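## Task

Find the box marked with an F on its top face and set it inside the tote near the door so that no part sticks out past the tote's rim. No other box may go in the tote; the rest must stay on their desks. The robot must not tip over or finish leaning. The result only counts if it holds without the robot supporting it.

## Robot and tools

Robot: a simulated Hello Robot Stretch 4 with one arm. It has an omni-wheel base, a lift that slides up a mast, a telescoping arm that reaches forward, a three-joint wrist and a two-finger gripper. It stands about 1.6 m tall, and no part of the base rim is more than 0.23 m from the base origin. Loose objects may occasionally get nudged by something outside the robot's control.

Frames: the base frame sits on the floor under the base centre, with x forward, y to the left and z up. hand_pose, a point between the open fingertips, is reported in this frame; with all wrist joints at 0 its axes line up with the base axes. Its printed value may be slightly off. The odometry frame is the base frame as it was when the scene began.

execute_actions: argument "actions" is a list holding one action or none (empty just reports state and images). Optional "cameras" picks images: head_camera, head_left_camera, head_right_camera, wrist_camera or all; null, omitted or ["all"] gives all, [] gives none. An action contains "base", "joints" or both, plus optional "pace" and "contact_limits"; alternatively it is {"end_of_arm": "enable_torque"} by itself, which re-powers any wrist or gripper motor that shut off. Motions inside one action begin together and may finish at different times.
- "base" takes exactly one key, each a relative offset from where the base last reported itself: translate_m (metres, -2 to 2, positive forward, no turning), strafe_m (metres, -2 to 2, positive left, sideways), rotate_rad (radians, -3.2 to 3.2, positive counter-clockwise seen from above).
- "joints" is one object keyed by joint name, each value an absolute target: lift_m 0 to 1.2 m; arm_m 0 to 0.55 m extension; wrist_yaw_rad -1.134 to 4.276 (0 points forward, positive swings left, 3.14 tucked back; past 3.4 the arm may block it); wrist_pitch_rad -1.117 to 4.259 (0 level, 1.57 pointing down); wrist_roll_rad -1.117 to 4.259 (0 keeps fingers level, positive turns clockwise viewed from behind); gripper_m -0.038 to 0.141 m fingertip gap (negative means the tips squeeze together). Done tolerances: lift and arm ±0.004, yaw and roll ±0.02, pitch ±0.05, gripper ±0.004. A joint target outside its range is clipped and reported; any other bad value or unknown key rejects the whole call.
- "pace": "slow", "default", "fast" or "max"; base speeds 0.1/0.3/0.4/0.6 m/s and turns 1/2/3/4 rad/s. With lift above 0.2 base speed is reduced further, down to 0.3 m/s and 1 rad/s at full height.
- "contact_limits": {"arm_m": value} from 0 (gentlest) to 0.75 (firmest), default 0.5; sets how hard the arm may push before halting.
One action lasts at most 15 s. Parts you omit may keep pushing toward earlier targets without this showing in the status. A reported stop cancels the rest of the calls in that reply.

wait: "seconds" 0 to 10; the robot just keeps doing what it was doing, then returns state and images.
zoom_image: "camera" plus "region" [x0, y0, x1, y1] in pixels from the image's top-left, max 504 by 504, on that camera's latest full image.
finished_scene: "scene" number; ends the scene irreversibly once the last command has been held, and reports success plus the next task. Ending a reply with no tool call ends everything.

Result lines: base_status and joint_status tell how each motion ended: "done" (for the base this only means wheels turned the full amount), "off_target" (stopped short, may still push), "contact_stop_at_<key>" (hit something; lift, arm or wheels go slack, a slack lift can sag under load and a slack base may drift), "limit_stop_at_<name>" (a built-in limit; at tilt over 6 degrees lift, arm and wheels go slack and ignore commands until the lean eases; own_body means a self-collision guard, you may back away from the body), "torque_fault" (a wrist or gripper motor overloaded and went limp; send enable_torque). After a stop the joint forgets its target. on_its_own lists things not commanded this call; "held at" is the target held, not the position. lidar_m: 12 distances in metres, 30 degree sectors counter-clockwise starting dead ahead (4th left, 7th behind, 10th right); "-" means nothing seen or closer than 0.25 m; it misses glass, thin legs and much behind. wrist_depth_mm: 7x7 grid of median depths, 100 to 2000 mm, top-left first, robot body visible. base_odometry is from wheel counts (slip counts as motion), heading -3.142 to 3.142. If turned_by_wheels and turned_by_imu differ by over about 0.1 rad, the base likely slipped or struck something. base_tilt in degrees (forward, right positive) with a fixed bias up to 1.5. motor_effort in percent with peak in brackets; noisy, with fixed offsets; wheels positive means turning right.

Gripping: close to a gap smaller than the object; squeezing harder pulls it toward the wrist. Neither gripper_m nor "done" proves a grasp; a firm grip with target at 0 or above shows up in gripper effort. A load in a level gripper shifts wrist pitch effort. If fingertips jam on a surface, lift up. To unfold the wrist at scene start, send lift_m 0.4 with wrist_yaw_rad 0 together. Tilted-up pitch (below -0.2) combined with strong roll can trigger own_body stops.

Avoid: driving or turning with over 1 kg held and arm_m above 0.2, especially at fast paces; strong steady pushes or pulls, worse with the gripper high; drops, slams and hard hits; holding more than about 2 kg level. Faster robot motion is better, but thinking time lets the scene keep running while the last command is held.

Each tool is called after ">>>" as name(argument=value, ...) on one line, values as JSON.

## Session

>>> execute_actions(actions=[])

Scene clock: 0.00 s.
base_odometry: x=+0.000 y=+0.000 heading=+0.000 (m, m, rad; odometry frame)
turned_by_wheels: +0.000 (rad since the last result)
turned_by_imu: +0.000 (rad since the last result)
base_tilt: forward=+0.2 right=-0.1 (deg)
lidar_m: 1.34 0.90 0.82 0.83 1.08 1.53 1.02 0.98 0.84 0.87 1.14 1.34
base_status: not commanded
joint_positions: lift_m=+0.220 arm_m=-0.001 wrist_yaw_rad=+3.089 wrist_pitch_rad=-0.009 wrist_roll_rad=+0.010 gripper_m=+0.057
joint_status: not commanded
motor_effort: lift_m=+20 arm_m=-1 wrist_yaw_rad=+0 wrist_pitch_rad=-8 wrist_roll_rad=+1 gripper_m=-4 wheel_0=+0 wheel_1=-1 wheel_2=+0 (%)
hand_pose: x=-0.1133 y=+0.1024 z=+0.4011 quat_wxyz=(+0.026, +0.005, +0.005, +1.000) (m; base frame)
wrist_depth_mm: 137 139 1808 1708 1576 1464 1366 / - 139 1863 1708 1576 1499 1430 / 107 139 255 1708 1576 1464 1397 / 112 140 1863 1756 1618 1499 1464 / 139 1229 1756 1808 1537 1499 1464 / 1025 1255 197 1205 1078 991 1060 / 991 1118 976 108 - 831 798
pictures: head_camera, head_left_camera, head_right_camera, wrist_camera
Images, in order (width x height): head_camera 420x560, head_left_camera 420x672, head_right_camera 420x672, wrist_camera 616x392.

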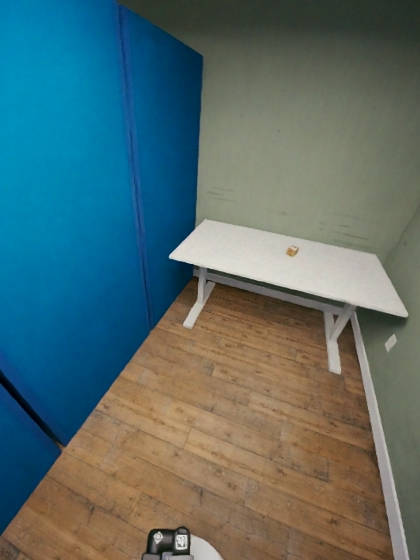

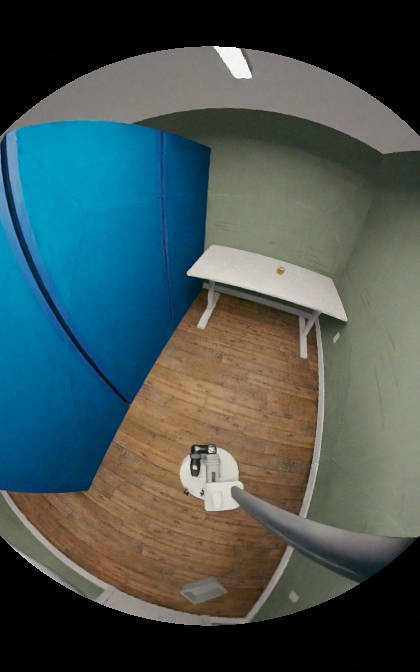

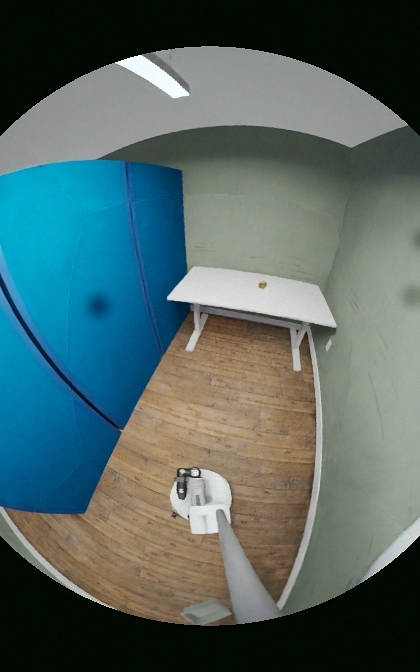

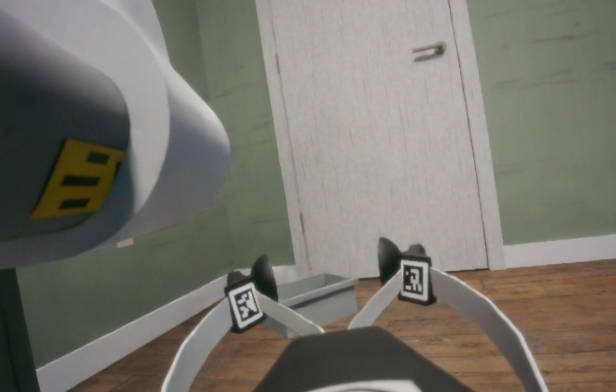

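>>> zoom_image(camera="head_camera", region=[270, 235, 315, 270])

Region (270, 235, 315, 270) of head_camera's 420x560 image, scaled by 11.200, with more detail than that image has.

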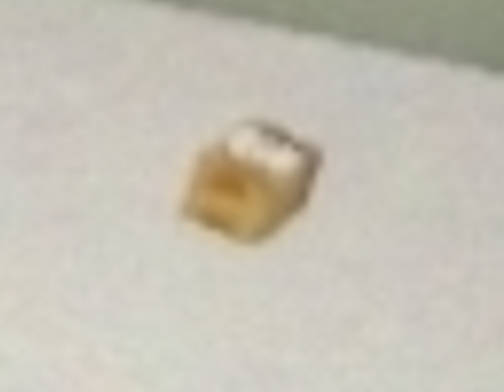

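>>> execute_actions(actions=[{"base": {"rotate_rad": -0.39}, "pace": "max"}], cameras=[])

>>> execute_actions(actions=[{"base": {"translate_m": 0.6}, "pace": "max"}], cameras=["head_camera"])

Scene clock: 19.37 s.
base_odometry: x=+0.000 y=+0.000 heading=-0.390 (m, m, rad; odometry frame)
turned_by_wheels: -0.390 (rad since the last result)
turned_by_imu: -0.385 (rad since the last result)
base_tilt: forward=+0.1 right=-0.1 (deg)
lidar_m: 1.31 1.16 0.85 0.79 0.87 1.67 1.10 1.00 0.91 0.85 0.91 1.26
base_status: done
joint_positions: lift_m=+0.220 arm_m=-0.001 wrist_yaw_rad=+3.089 wrist_pitch_rad=-0.009 wrist_roll_rad=+0.010 gripper_m=+0.057
joint_status: not commanded
motor_effort: lift_m=+20(20) arm_m=-1(1) wrist_yaw_rad=+1(1) wrist_pitch_rad=-6(7) wrist_roll_rad=+1(1) gripper_m=-2(1) wheel_0=+1(9) wheel_1=-1(11) wheel_2=-1(10) (%)
hand_pose: x=-0.1133 y=+0.1024 z=+0.4011 quat_wxyz=(+0.026, +0.005, +0.005, +1.000) (m; base frame)
wrist_depth_mm: 137 139 1618 1708 1708 1756 1708 / - 139 1618 1708 1756 1756 1808 / 106 140 254 1708 1708 1756 1808 / 112 140 1708 1708 1661 1756 1756 / 139 1661 1661 1756 1708 1708 1618 / 1430 1661 196 1336 1078 1008 1042 / 1205 1118 976 107 - 842 798
pictures: none
No camera images: the call's "cameras" was empty. Leave "cameras" out to get every camera's image.

Scene clock: 21.87 s.
base_odometry: x=+0.555 y=-0.228 heading=-0.390 (m, m, rad; odometry frame)
turned_by_wheels: +0.000 (rad since the last result)
turned_by_imu: +0.000 (rad since the last result)
base_tilt: forward=+0.2 right=-0.1 (deg)
lidar_m: 0.73 0.78 0.87 0.82 0.85 1.16 1.63 1.23 0.91 0.87 0.92 0.78
base_status: done
joint_positions: lift_m=+0.220 arm_m=-0.001 wrist_yaw_rad=+3.089 wrist_pitch_rad=-0.009 wrist_roll_rad=+0.010 gripper_m=+0.057
joint_status: not commanded
motor_effort: lift_m=+20(20) arm_m=-1(1) wrist_yaw_rad=+1(1) wrist_pitch_rad=-7(6) wrist_roll_rad=+1(1) gripper_m=-7(1) wheel_0=+2(10) wheel_1=+1(9) wheel_2=+2(16) (%)
hand_pose: x=-0.1133 y=+0.1024 z=+0.4011 quat_wxyz=(+0.026, +0.005, +0.005, +1.000) (m; base frame)
wrist_depth_mm: 137 139 - - - 1281 931 / - 139 - - - 1281 960 / 106 139 256 - - 1366 991 / 112 140 - - - - 1025 / 139 - - - - 1661 1060 / 1430 1756 196 1366 1060 1008 1008 / 1205 1160 976 108 - 842 788
pictures: head_camera
Images, in order (width x height): head_camera 420x560.

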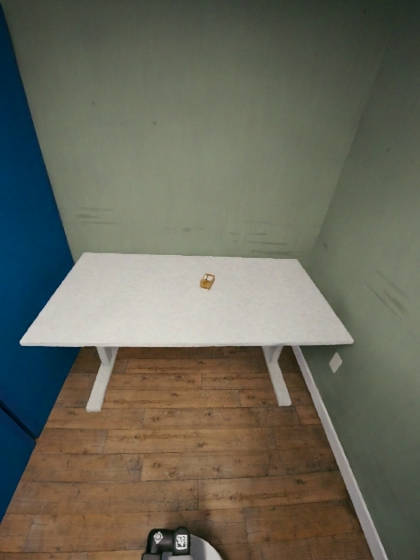

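>>> zoom_image(camera="head_camera", region=[185, 262, 230, 300])

Region (185, 262, 230, 300) of head_camera's 420x560 image, scaled by 11.200, with more detail than that image has; it fills the top 426 rows of this view, and the rest is white.

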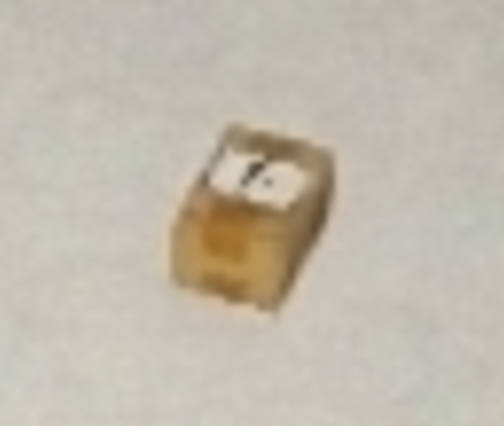

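>>> execute_actions(actions=[], cameras=["head_camera", "head_left_camera", "head_right_camera"])

>>> zoom_image(camera="head_camera", region=[195, 268, 222, 292])

Scene clock: 27.50 s.
base_odometry: x=+0.555 y=-0.228 heading=-0.390 (m, m, rad; odometry frame)
turned_by_wheels: +0.000 (rad since the last result)
turned_by_imu: +0.000 (rad since the last result)
base_tilt: forward=+0.2 right=-0.1 (deg)
lidar_m: 0.71 0.78 0.85 0.79 0.87 1.18 1.60 1.26 0.91 0.89 0.90 0.80
base_status: done
joint_positions: lift_m=+0.220 arm_m=-0.001 wrist_yaw_rad=+3.089 wrist_pitch_rad=-0.009 wrist_roll_rad=+0.010 gripper_m=+0.057
joint_status: not commanded
motor_effort: lift_m=+20(20) arm_m=-1(1) wrist_yaw_rad=+1(1) wrist_pitch_rad=-9(6) wrist_roll_rad=+1(1) gripper_m=-1(1) wheel_0=+2(10) wheel_1=+1(9) wheel_2=+2(16) (%)
hand_pose: x=-0.1133 y=+0.1024 z=+0.4011 quat_wxyz=(+0.026, +0.005, +0.005, +1.000) (m; base frame)
wrist_depth_mm: 137 139 - - - 1281 917 / - 139 - - - 1336 946 / 106 139 254 - - 1397 991 / 112 140 - - - - 1025 / 139 - - - - 1661 1042 / 1464 1756 196 1336 1060 1008 1008 / 1229 1160 991 107 - 854 798
pictures: head_camera, head_left_camera, head_right_camera
Images, in order (width x height): head_camera 420x560, head_left_camera 420x672, head_right_camera 420x672.

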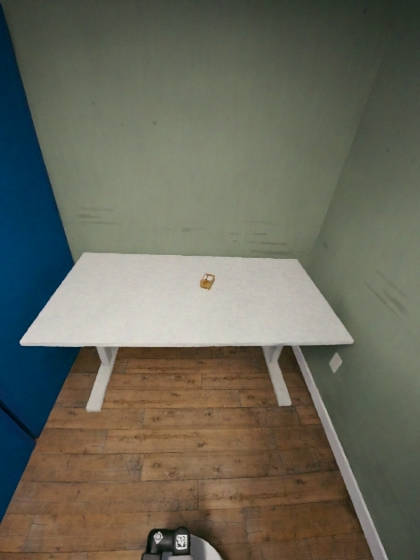

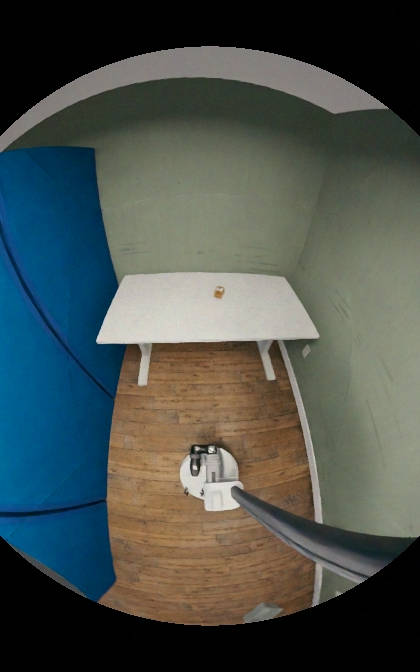

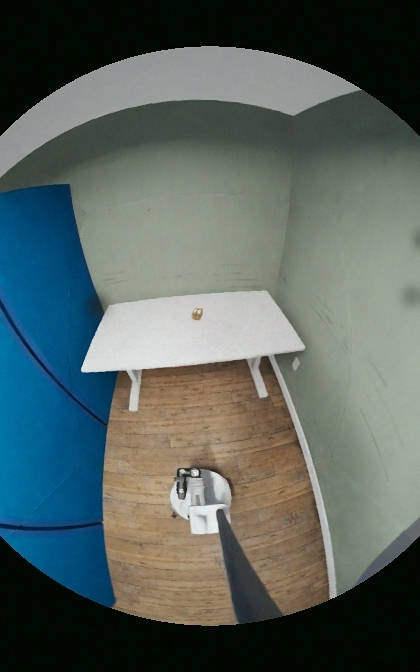

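Region (195, 268, 222, 292) of head_camera's 420x560 image, scaled by 18.667, with more detail than that image has.

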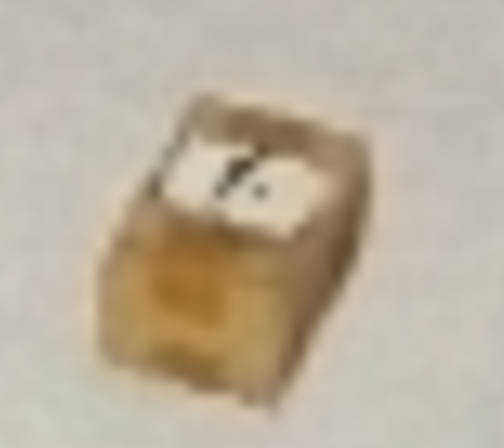

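>>> execute_actions(actions=[{"base": {"translate_m": 0.4}, "pace": "max"}], cameras=["head_camera"])

Scene clock: 34.07 s.
base_odometry: x=+0.925 y=-0.380 heading=-0.389 (m, m, rad; odometry frame)
turned_by_wheels: +0.000 (rad since the last result)
turned_by_imu: +0.000 (rad since the last result)
base_tilt: forward=+0.2 right=-0.1 (deg)
lidar_m: 0.34 0.37 0.48 0.80 0.85 1.18 1.99 1.28 0.88 0.86 0.52 0.36
base_status: done
joint_positions: lift_m=+0.220 arm_m=-0.001 wrist_yaw_rad=+3.089 wrist_pitch_rad=-0.009 wrist_roll_rad=+0.010 gripper_m=+0.057
joint_status: not commanded
motor_effort: lift_m=+20(20) arm_m=+0(1) wrist_yaw_rad=+1(1) wrist_pitch_rad=-7(10) wrist_roll_rad=+1(1) gripper_m=-6(4) wheel_0=+1(10) wheel_1=-1(8) wheel_2=+2(16) (%)
hand_pose: x=-0.1133 y=+0.1025 z=+0.4011 quat_wxyz=(+0.026, +0.005, +0.005, +1.000) (m; base frame)
wrist_depth_mm: 137 139 - - - 1255 917 / - 138 - - - 1308 976 / 106 139 255 - - 1366 991 / 112 140 - - - 1464 1025 / 138 - - - - 1499 1060 / 1464 1756 196 1366 1078 1008 1008 / 1205 1138 976 107 - 831 798
pictures: head_camera
Images, in order (width x height): head_camera 420x560.

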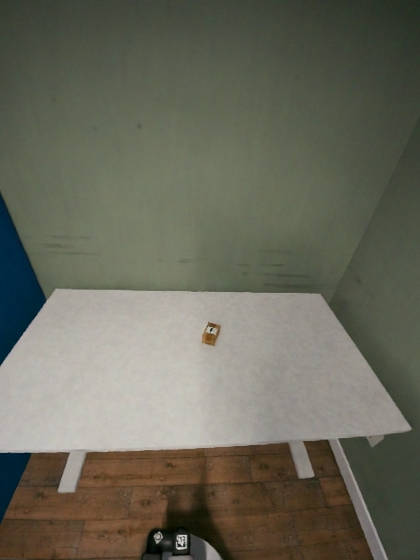

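>>> zoom_image(camera="head_camera", region=[192, 315, 232, 352])

Region (192, 315, 232, 352) of head_camera's 420x560 image, scaled by 12.600, with more detail than that image has; it fills the top 466 rows of this view, and the rest is white.

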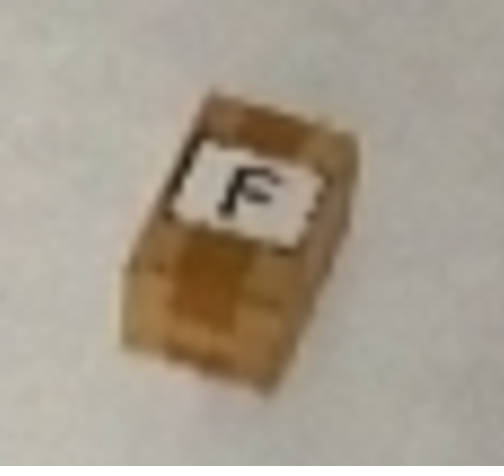

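>>> execute_actions(actions=[{"joints": {"lift_m": 1.0, "wrist_yaw_rad": 1.6, "gripper_m": 0.11, "wrist_roll_rad": 0.4}, "pace": "max"}], cameras=[])

>>> execute_actions(actions=[{"base": {"translate_m": 0.1}, "joints": {"wrist_yaw_rad": 0, "wrist_pitch_rad": 1.57, "arm_m": 0.44}, "pace": "fast"}], cameras=["wrist_camera", "head_right_camera"])

Scene clock: 98.53 s.
base_odometry: x=+0.925 y=-0.380 heading=-0.389 (m, m, rad; odometry frame)
turned_by_wheels: +0.000 (rad since the last result)
turned_by_imu: +0.000 (rad since the last result)
base_tilt: forward=+0.2 right=-0.1 (deg)
lidar_m: 0.34 0.35 0.49 0.81 0.86 1.17 1.97 1.25 0.92 0.85 0.51 0.37
base_status: not commanded
joint_positions: lift_m=+1.000 arm_m=-0.001 wrist_yaw_rad=+1.600 wrist_pitch_rad=-0.009 wrist_roll_rad=+0.399 gripper_m=+0.110
joint_status: all done
motor_effort: lift_m=+21(25) arm_m=-1(1) wrist_yaw_rad=+0(8) wrist_pitch_rad=-7(7) wrist_roll_rad=+3(6) gripper_m=+1(7) wheel_0=+1(1) wheel_1=-1(1) wheel_2=+1(2) (%)
hand_pose: x=+0.2491 y=+0.2909 z=+1.1807 quat_wxyz=(+0.682, +0.141, +0.139, +0.704) (m; base frame)
wrist_depth_mm: 768 768 759 759 750 750 741 / 768 768 759 768 750 759 741 / 778 768 768 768 759 750 759 / 778 778 768 759 759 768 759 / 798 778 778 768 768 768 750 / 798 778 201 768 778 750 768 / 788 798 788 107 - 778 759
pictures: none
No camera images: the call's "cameras" was empty. Leave "cameras" out to get every camera's image.

Scene clock: 100.53 s.
base_odometry: x=+1.018 y=-0.417 heading=-0.389 (m, m, rad; odometry frame)
turned_by_wheels: +0.000 (rad since the last result)
turned_by_imu: +0.000 (rad since the last result)
base_tilt: forward=+0.2 right=-0.1 (deg)
lidar_m: 0.25 0.27 0.34 0.81 0.85 1.18 2.16 1.25 0.91 0.85 0.36 0.25
base_status: done
joint_positions: lift_m=+1.000 arm_m=+0.439 wrist_yaw_rad=+0.000 wrist_pitch_rad=+1.570 wrist_roll_rad=+0.400 gripper_m=+0.110
joint_status: all done
motor_effort: lift_m=+21(21) arm_m=+5(8) wrist_yaw_rad=+0(7) wrist_pitch_rad=-1(4) wrist_roll_rad=+3(3) gripper_m=-1(1) wheel_0=+4(8) wheel_1=+2(7) wheel_2=-1(11) (%)
hand_pose: x=+0.6102 y=-0.0874 z=+0.8896 quat_wxyz=(+0.693, +0.140, +0.693, -0.140) (m; base frame)
wrist_depth_mm: 382 384 379 382 382 382 382 / 387 387 387 387 384 382 379 / 387 387 384 338 384 387 384 / 389 392 389 387 389 389 389 / 394 394 392 392 392 392 392 / 397 394 200 392 392 392 394 / 399 394 397 107 - 394 397
pictures: head_right_camera, wrist_camera
Images, in order (width x height): head_right_camera 420x672, wrist_camera 616x392.

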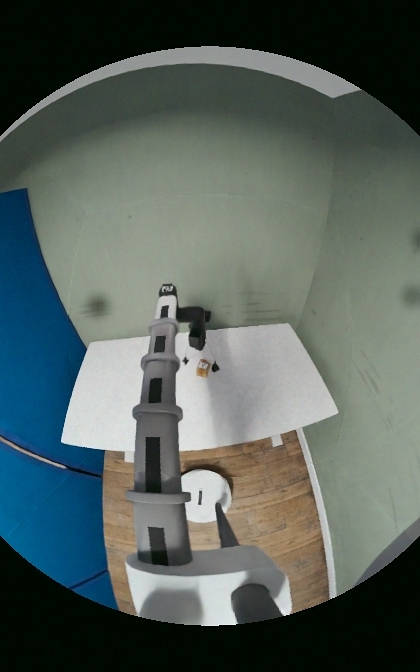

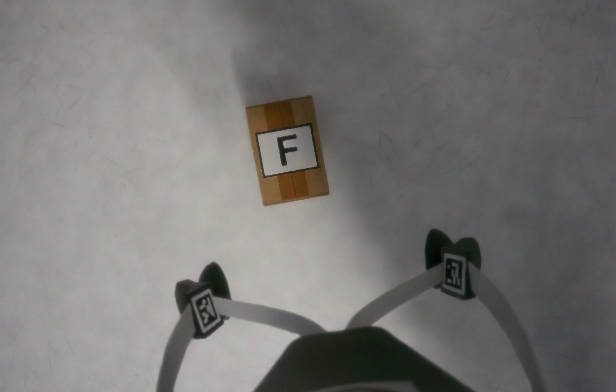

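>>> execute_actions(actions=[{"base": {"strafe_m": -0.01}, "joints": {"arm_m": 0.507, "lift_m": 0.92}, "pace": "fast"}], cameras=["wrist_camera"])

Scene clock: 115.83 s.
base_odometry: x=+1.014 y=-0.427 heading=-0.389 (m, m, rad; odometry frame)
turned_by_wheels: +0.000 (rad since the last result)
turned_by_imu: +0.000 (rad since the last result)
base_tilt: forward=+0.3 right=-0.1 (deg)
lidar_m: 0.25 0.27 0.35 0.83 0.87 1.18 2.10 1.22 0.91 0.85 0.33 0.27
base_status: done
joint_positions: lift_m=+0.920 arm_m=+0.506 wrist_yaw_rad=+0.000 wrist_pitch_rad=+1.570 wrist_roll_rad=+0.400 gripper_m=+0.110
joint_status: all done
motor_effort: lift_m=+17(20) arm_m=+6(7) wrist_yaw_rad=+1(0) wrist_pitch_rad=+0(2) wrist_roll_rad=+2(2) gripper_m=+1(5) wheel_0=+3(13) wheel_1=-3(9) wheel_2=+0(1) (%)
hand_pose: x=+0.6772 y=-0.0874 z=+0.8099 quat_wxyz=(+0.693, +0.140, +0.693, -0.140) (m; base frame)
wrist_depth_mm: 303 304 304 303 304 303 304 / 307 307 306 304 306 304 306 / 307 309 307 309 306 304 306 / 310 309 310 259 307 307 307 / 314 312 312 262 310 312 310 / 315 315 200 314 312 312 310 / 317 315 315 107 - 315 314
pictures: wrist_camera
Images, in order (width x height): wrist_camera 616x392.

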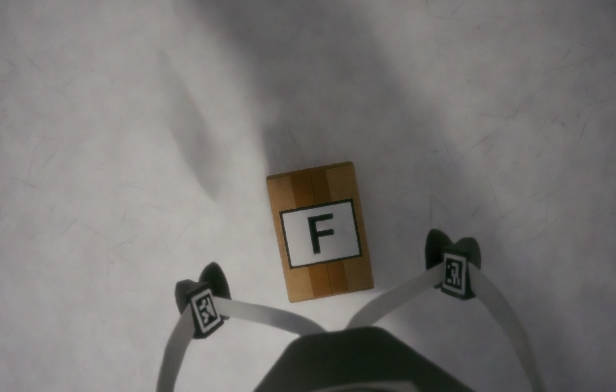

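>>> execute_actions(actions=[{"joints": {"lift_m": 0.851}, "pace": "fast"}], cameras=["wrist_camera"])

>>> execute_actions(actions=[{"joints": {"gripper_m": 0.025}}], cameras=["wrist_camera"])

Scene clock: 121.30 s.
base_odometry: x=+1.014 y=-0.427 heading=-0.389 (m, m, rad; odometry frame)
turned_by_wheels: +0.000 (rad since the last result)
turned_by_imu: +0.000 (rad since the last result)
base_tilt: forward=+0.3 right=-0.2 (deg)
lidar_m: 0.25 0.26 0.36 0.82 0.86 1.19 2.13 1.23 0.90 0.83 0.36 0.27
base_status: not commanded
joint_positions: lift_m=+0.851 arm_m=+0.506 wrist_yaw_rad=+0.000 wrist_pitch_rad=+1.570 wrist_roll_rad=+0.400 gripper_m=+0.110
joint_status: all done
motor_effort: lift_m=+15(17) arm_m=+6(6) wrist_yaw_rad=+1(0) wrist_pitch_rad=-2(1) wrist_roll_rad=+2(2) gripper_m=-2(2) wheel_0=+4(3) wheel_1=-3(3) wheel_2=+0(0) (%)
hand_pose: x=+0.6771 y=-0.0874 z=+0.7411 quat_wxyz=(+0.693, +0.140, +0.693, -0.140) (m; base frame)
wrist_depth_mm: 239 237 237 238 237 236 236 / 240 238 238 239 237 238 238 / 241 241 240 240 240 240 239 / 242 243 241 192 240 241 240 / 244 243 244 192 216 242 243 / 245 245 202 194 193 245 245 / 246 246 246 107 - 245 246
pictures: wrist_camera
Images, in order (width x height): wrist_camera 616x392.

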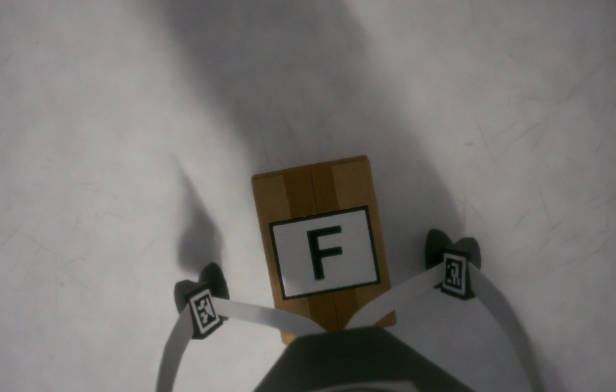

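Scene clock: 123.00 s.
base_odometry: x=+1.014 y=-0.427 heading=-0.389 (m, m, rad; odometry frame)
turned_by_wheels: +0.000 (rad since the last result)
turned_by_imu: +0.000 (rad since the last result)
base_tilt: forward=+0.2 right=-0.1 (deg)
lidar_m: 0.25 0.25 0.37 0.83 0.87 1.21 2.16 1.27 0.92 0.86 0.37 0.27
base_status: not commanded
joint_positions: lift_m=+0.851 arm_m=+0.506 wrist_yaw_rad=+0.000 wrist_pitch_rad=+1.570 wrist_roll_rad=+0.400 gripper_m=+0.025
joint_status: all done
motor_effort: lift_m=+17(17) arm_m=+5(6) wrist_yaw_rad=+1(1) wrist_pitch_rad=+0(1) wrist_roll_rad=+2(2) gripper_m=-16(20) wheel_0=+3(3) wheel_1=-3(3) wheel_2=+0(0) (%)
hand_pose: x=+0.6772 y=-0.0874 z=+0.7410 quat_wxyz=(+0.693, +0.140, +0.693, -0.140) (m; base frame)
wrist_depth_mm: 237 237 236 236 236 236 236 / 238 237 237 238 236 236 236 / 239 239 239 239 238 237 238 / 242 242 241 183 241 240 239 / 243 243 242 185 186 241 241 / 245 245 189 185 185 179 243 / 247 245 245 107 - 245 244
pictures: wrist_camera
Images, in order (width x height): wrist_camera 616x392.

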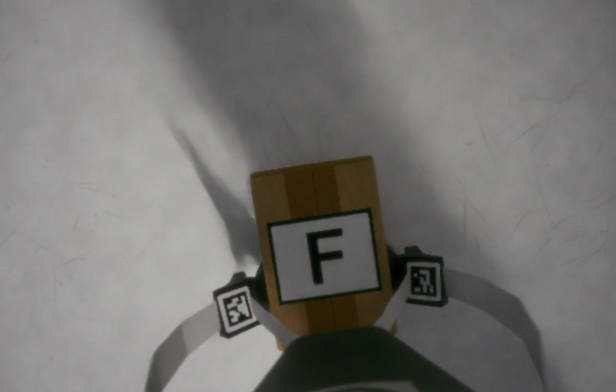

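>>> execute_actions(actions=[{"base": {"translate_m": -0.6}, "joints": {"lift_m": 0.9, "arm_m": 0.0}, "pace": "fast"}], cameras=[])

>>> execute_actions(actions=[{"base": {"rotate_rad": -3.0}, "joints": {"lift_m": 0.45}, "pace": "fast"}], cameras=["head_camera", "wrist_camera"])

Scene clock: 143.77 s.
base_odometry: x=+0.459 y=-0.199 heading=-0.389 (m, m, rad; odometry frame)
turned_by_wheels: -0.001 (rad since the last result)
turned_by_imu: +0.000 (rad since the last result)
base_tilt: forward=+0.1 right=-0.1 (deg)
lidar_m: 0.82 0.88 0.86 0.80 0.87 1.17 1.53 1.24 0.88 0.85 0.90 0.89
base_status: done
joint_positions: lift_m=+0.900 arm_m=+0.001 wrist_yaw_rad=+0.000 wrist_pitch_rad=+1.570 wrist_roll_rad=+0.400 gripper_m=+0.025
joint_status: all done
motor_effort: lift_m=+23(24) arm_m=-6(6) wrist_yaw_rad=+2(0) wrist_pitch_rad=-3(3) wrist_roll_rad=+2(3) gripper_m=-17(17) wheel_0=-3(9) wheel_1=-3(7) wheel_2=-3(12) (%)
hand_pose: x=+0.1720 y=-0.0874 z=+0.7895 quat_wxyz=(+0.693, +0.141, +0.693, -0.140) (m; base frame)
wrist_depth_mm: 991 991 991 976 991 976 976 / 991 991 1008 991 1008 991 991 / 1025 1008 1008 991 991 1008 991 / 1008 1008 991 183 991 1008 991 / 1008 1008 1008 183 186 1008 1008 / 1025 1025 189 185 185 179 1008 / 1025 1025 1025 107 - 1008 991
pictures: none
No camera images: the call's "cameras" was empty. Leave "cameras" out to get every camera's image.

Scene clock: 146.63 s.
base_odometry: x=+0.459 y=-0.199 heading=+2.894 (m, m, rad; odometry frame)
turned_by_wheels: -2.999 (rad since the last result)
turned_by_imu: -2.960 (rad since the last result)
base_tilt: forward=+0.3 right=-0.1 (deg)
lidar_m: 1.50 1.07 0.89 0.84 0.97 0.84 0.84 0.93 0.82 0.83 0.93 1.42
base_status: done
joint_positions: lift_m=+0.450 arm_m=+0.001 wrist_yaw_rad=+0.000 wrist_pitch_rad=+1.570 wrist_roll_rad=+0.400 gripper_m=+0.025
joint_status: all done
motor_effort: lift_m=+18(21) arm_m=-6(6) wrist_yaw_rad=+0(2) wrist_pitch_rad=-1(1) wrist_roll_rad=+2(2) gripper_m=-21(18) wheel_0=+4(8) wheel_1=+1(8) wheel_2=+1(7) (%)
hand_pose: x=+0.1721 y=-0.0874 z=+0.3399 quat_wxyz=(+0.693, +0.140, +0.693, -0.140) (m; base frame)
wrist_depth_mm: 549 549 554 554 554 549 554 / 554 559 554 554 559 554 559 / 559 564 559 559 554 549 559 / 564 564 559 183 559 559 559 / 564 564 404 183 187 559 559 / 569 569 188 185 185 179 569 / 574 574 355 107 - 351 564
pictures: head_camera, wrist_camera
Images, in order (width x height): head_camera 420x560, wrist_camera 616x392.

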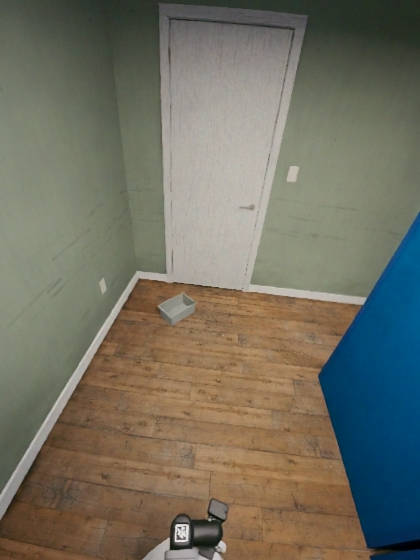

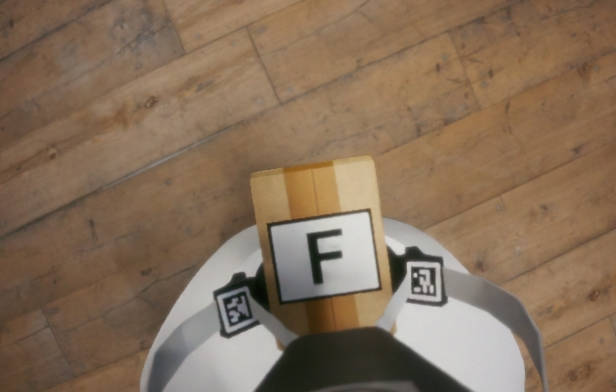

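>>> zoom_image(camera="head_camera", region=[140, 275, 220, 340])

Region (140, 275, 220, 340) of head_camera's 420x560 image, scaled by 6.300, with more detail than that image has; it fills the top 410 rows of this view, and the rest is white.

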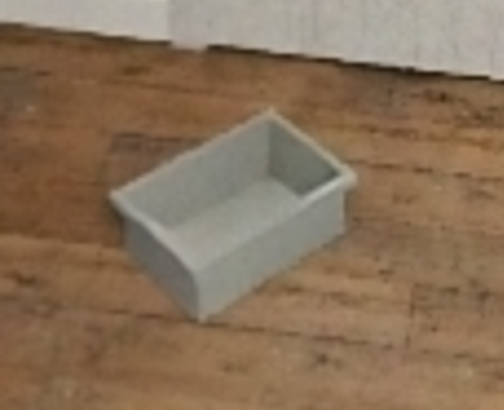

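>>> execute_actions(actions=[{"base": {"rotate_rad": 0.157}, "joints": {"wrist_roll_rad": -0.52}, "pace": "fast"}], cameras=[])

>>> execute_actions(actions=[{"base": {"translate_m": 1.01}, "joints": {"arm_m": 0.42, "lift_m": 0.38}, "pace": "max"}], cameras=["head_camera", "wrist_camera"])

Scene clock: 166.20 s.
base_odometry: x=+0.459 y=-0.199 heading=+3.051 (m, m, rad; odometry frame)
turned_by_wheels: +0.157 (rad since the last result)
turned_by_imu: +0.155 (rad since the last result)
base_tilt: forward=+0.1 right=-0.2 (deg)
lidar_m: 1.54 0.97 0.87 0.87 0.98 0.84 0.84 0.97 0.82 0.79 1.00 2.04
base_status: done
joint_positions: lift_m=+0.450 arm_m=+0.001 wrist_yaw_rad=+0.000 wrist_pitch_rad=+1.570 wrist_roll_rad=-0.519 gripper_m=+0.025
joint_status: all done
motor_effort: lift_m=+18(18) arm_m=-5(6) wrist_yaw_rad=+0(1) wrist_pitch_rad=-3(3) wrist_roll_rad=-1(5) gripper_m=-15(20) wheel_0=-2(8) wheel_1=-2(6) wheel_2=+0(9) (%)
hand_pose: x=+0.1721 y=-0.0874 z=+0.3399 quat_wxyz=(+0.684, -0.182, +0.683, +0.182) (m; base frame)
wrist_depth_mm: 554 554 549 554 549 549 539 / 559 554 554 549 549 549 544 / 574 564 564 559 559 549 554 / 564 353 351 182 554 559 554 / 355 353 351 183 186 559 554 / 357 355 188 185 185 179 559 / 357 357 355 107 - 564 559
pictures: none
No camera images: the call's "cameras" was empty. Leave "cameras" out to get every camera's image.

Scene clock: 169.60 s.
base_odometry: x=-0.547 y=-0.108 heading=+3.051 (m, m, rad; odometry frame)
turned_by_wheels: +0.000 (rad since the last result)
turned_by_imu: +0.000 (rad since the last result)
base_tilt: forward=+0.2 right=-0.1 (deg)
lidar_m: 0.50 0.66 0.56 0.57 0.68 1.27 1.82 1.30 1.11 1.11 1.27 0.59
base_status: done
joint_positions: lift_m=+0.380 arm_m=+0.419 wrist_yaw_rad=+0.000 wrist_pitch_rad=+1.570 wrist_roll_rad=-0.520 gripper_m=+0.025
joint_status: all done
motor_effort: lift_m=+19(18) arm_m=+6(7) wrist_yaw_rad=+0(2) wrist_pitch_rad=-1(3) wrist_roll_rad=+0(0) gripper_m=-18(17) wheel_0=+1(11) wheel_1=+1(8) wheel_2=+3(13) (%)
hand_pose: x=+0.5902 y=-0.0874 z=+0.2698 quat_wxyz=(+0.684, -0.182, +0.683, +0.182) (m; base frame)
wrist_depth_mm: 488 484 477 484 477 477 477 / 492 484 484 480 477 407 477 / 492 488 488 427 480 477 477 / 492 492 488 183 484 477 397 / 500 492 492 183 187 421 394 / 504 496 188 184 185 178 488 / 504 504 504 107 - 496 492
pictures: head_camera, wrist_camera
Images, in order (width x height): head_camera 420x560, wrist_camera 616x392.

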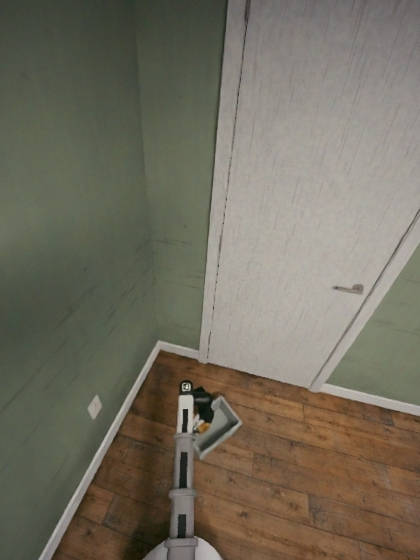

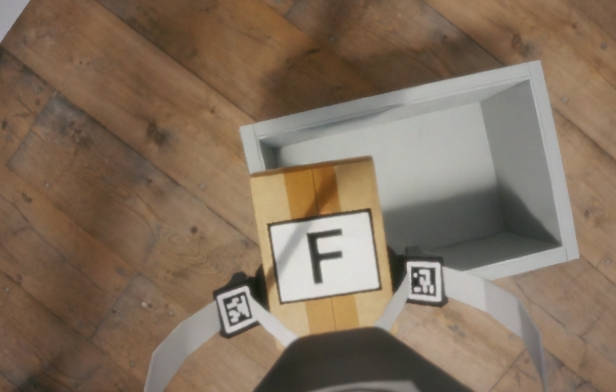

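>>> execute_actions(actions=[{"base": {"strafe_m": -0.068}, "joints": {"arm_m": 0.472, "lift_m": 0.29, "wrist_roll_rad": -0.58}, "pace": "fast"}], cameras=["wrist_camera"])

Scene clock: 182.50 s.
base_odometry: x=-0.541 y=-0.040 heading=+3.052 (m, m, rad; odometry frame)
turned_by_wheels: +0.000 (rad since the last result)
turned_by_imu: +0.000 (rad since the last result)
base_tilt: forward=+0.2 right=-0.1 (deg)
lidar_m: 0.52 0.73 0.63 0.63 0.73 1.41 1.86 1.22 1.04 1.05 1.30 0.63
base_status: done
joint_positions: lift_m=+0.290 arm_m=+0.471 wrist_yaw_rad=+0.000 wrist_pitch_rad=+1.570 wrist_roll_rad=-0.579 gripper_m=+0.025
joint_status: all done
motor_effort: lift_m=+17(17) arm_m=+6(6) wrist_yaw_rad=+0(2) wrist_pitch_rad=+0(3) wrist_roll_rad=-1(3) gripper_m=-14(19) wheel_0=+1(12) wheel_1=+0(12) wheel_2=+0(3) (%)
hand_pose: x=+0.6421 y=-0.0874 z=+0.1799 quat_wxyz=(+0.678, -0.202, +0.677, +0.202) (m; base frame)
wrist_depth_mm: 399 397 394 392 392 392 387 / 402 397 397 392 315 294 389 / 402 397 330 370 392 314 392 / 402 329 397 183 397 329 397 / 410 404 397 183 187 329 397 / 410 410 188 185 186 179 399 / 410 410 291 107 - 402 402
pictures: wrist_camera
Images, in order (width x height): wrist_camera 616x392.

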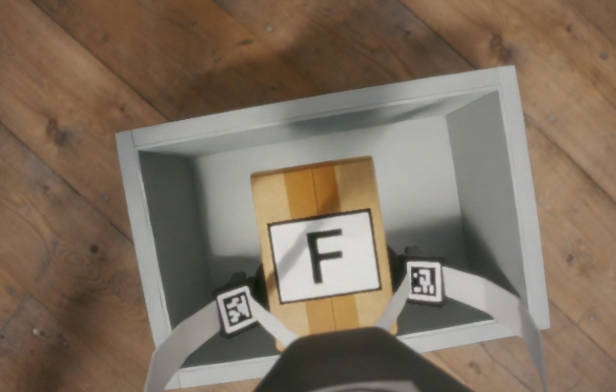

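>>> execute_actions(actions=[{"joints": {"lift_m": 0.137}}], cameras=["wrist_camera"])

>>> execute_actions(actions=[{"joints": {"gripper_m": 0.085}}], cameras=["wrist_camera"])

>>> execute_actions(actions=[{"joints": {"lift_m": 0.3}, "pace": "fast"}], cameras=["wrist_camera", "head_camera"])

Scene clock: 191.97 s.
base_odometry: x=-0.541 y=-0.040 heading=+3.052 (m, m, rad; odometry frame)
turned_by_wheels: +0.000 (rad since the last result)
turned_by_imu: +0.000 (rad since the last result)
base_tilt: forward=+0.3 right=-0.1 (deg)
lidar_m: 0.58 0.74 0.63 0.63 0.74 1.39 1.83 1.22 1.04 1.05 1.28 0.62
base_status: not commanded
joint_positions: lift_m=+0.137 arm_m=+0.471 wrist_yaw_rad=+0.000 wrist_pitch_rad=+1.570 wrist_roll_rad=-0.579 gripper_m=+0.025
joint_status: all done
motor_effort: lift_m=+17(18) arm_m=+5(6) wrist_yaw_rad=+1(0) wrist_pitch_rad=+1(1) wrist_roll_rad=-1(1) gripper_m=-18(18) wheel_0=+1(1) wheel_1=+0(0) wheel_2=+0(0) (%)
hand_pose: x=+0.6421 y=-0.0874 z=+0.0270 quat_wxyz=(+0.678, -0.202, +0.677, +0.202) (m; base frame)
wrist_depth_mm: 246 126 125 125 124 139 - / 127 131 151 175 205 238 213 / 171 223 242 240 241 240 227 / 178 245 244 183 242 242 236 / 171 246 246 183 186 243 241 / 166 236 188 184 185 179 244 / 162 201 249 107 - 229 206
pictures: wrist_camera
Images, in order (width x height): wrist_camera 616x392.

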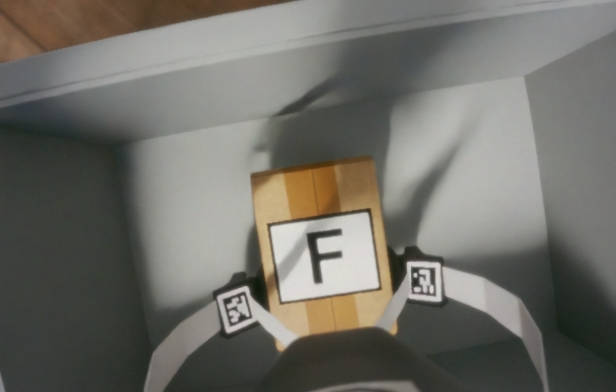

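Scene clock: 193.37 s.
base_odometry: x=-0.541 y=-0.040 heading=+3.052 (m, m, rad; odometry frame)
turned_by_wheels: +0.000 (rad since the last result)
turned_by_imu: +0.000 (rad since the last result)
base_tilt: forward=+0.2 right=-0.1 (deg)
lidar_m: 0.53 0.73 0.62 0.62 0.73 1.42 1.87 1.21 1.04 1.06 1.27 0.64
base_status: not commanded
joint_positions: lift_m=+0.137 arm_m=+0.471 wrist_yaw_rad=+0.000 wrist_pitch_rad=+1.570 wrist_roll_rad=-0.579 gripper_m=+0.085
joint_status: all done
motor_effort: lift_m=+17(17) arm_m=+6(6) wrist_yaw_rad=+0(0) wrist_pitch_rad=-1(0) wrist_roll_rad=-1(1) gripper_m=-5(15) wheel_0=+0(1) wheel_1=+0(0) wheel_2=+0(0) (%)
hand_pose: x=+0.6421 y=-0.0874 z=+0.0270 quat_wxyz=(+0.678, -0.202, +0.677, +0.202) (m; base frame)
wrist_depth_mm: 245 244 125 125 125 139 - / 127 131 151 175 204 239 214 / 171 223 244 242 241 242 226 / 178 245 245 194 243 241 236 / 171 246 246 195 213 244 242 / 166 236 204 196 196 244 244 / 163 217 250 107 - 224 219
pictures: wrist_camera
Images, in order (width x height): wrist_camera 616x392.

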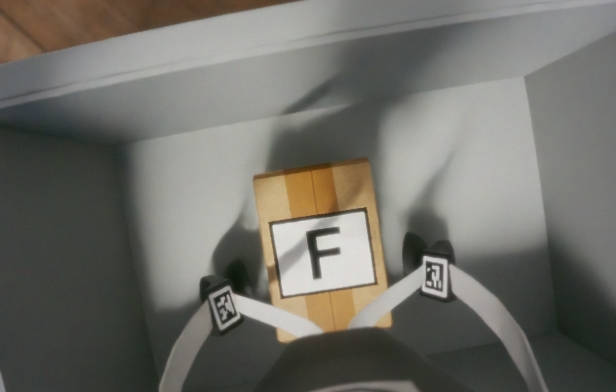

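Scene clock: 194.80 s.
base_odometry: x=-0.541 y=-0.040 heading=+3.052 (m, m, rad; odometry frame)
turned_by_wheels: +0.000 (rad since the last result)
turned_by_imu: +0.000 (rad since the last result)
base_tilt: forward=+0.2 right=-0.1 (deg)
lidar_m: 0.51 0.74 0.63 0.63 0.75 1.41 1.82 1.22 1.07 1.05 1.30 0.63
base_status: not commanded
joint_positions: lift_m=+0.300 arm_m=+0.471 wrist_yaw_rad=+0.000 wrist_pitch_rad=+1.570 wrist_roll_rad=-0.579 gripper_m=+0.085
joint_status: all done
motor_effort: lift_m=+23(26) arm_m=+6(5) wrist_yaw_rad=+1(0) wrist_pitch_rad=-1(2) wrist_roll_rad=-1(1) gripper_m=-1(0) wheel_0=+0(1) wheel_1=+0(0) wheel_2=+0(0) (%)
hand_pose: x=+0.6421 y=-0.0874 z=+0.1895 quat_wxyz=(+0.678, -0.202, +0.677, +0.202) (m; base frame)
wrist_depth_mm: 407 404 404 399 397 397 397 / 407 410 404 404 399 324 402 / 410 407 329 402 402 332 399 / 410 336 407 355 404 330 404 / 418 415 410 357 407 324 407 / 418 418 204 377 293 290 410 / 424 421 297 107 - 413 413
pictures: head_camera, wrist_camera
Images, in order (width x height): head_camera 420x560, wrist_camera 616x392.

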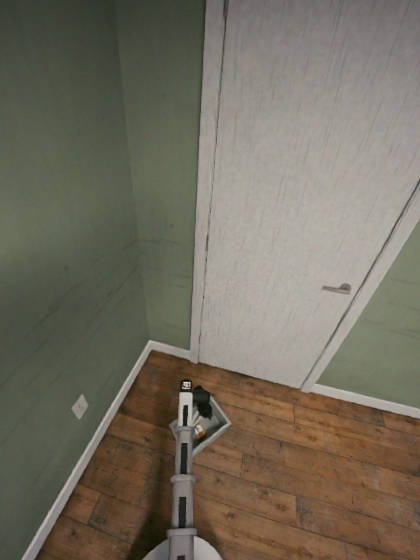

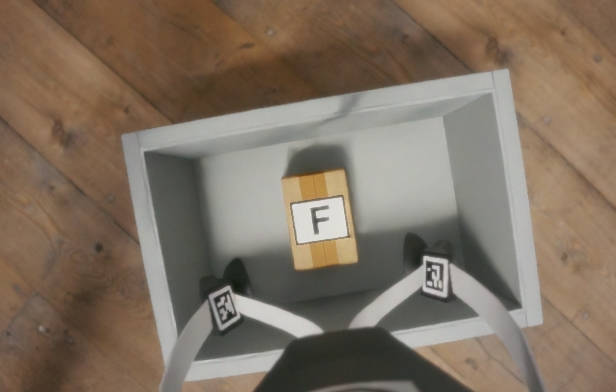

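>>> finished_scene(scene=2)

The scene is finished: the task was done.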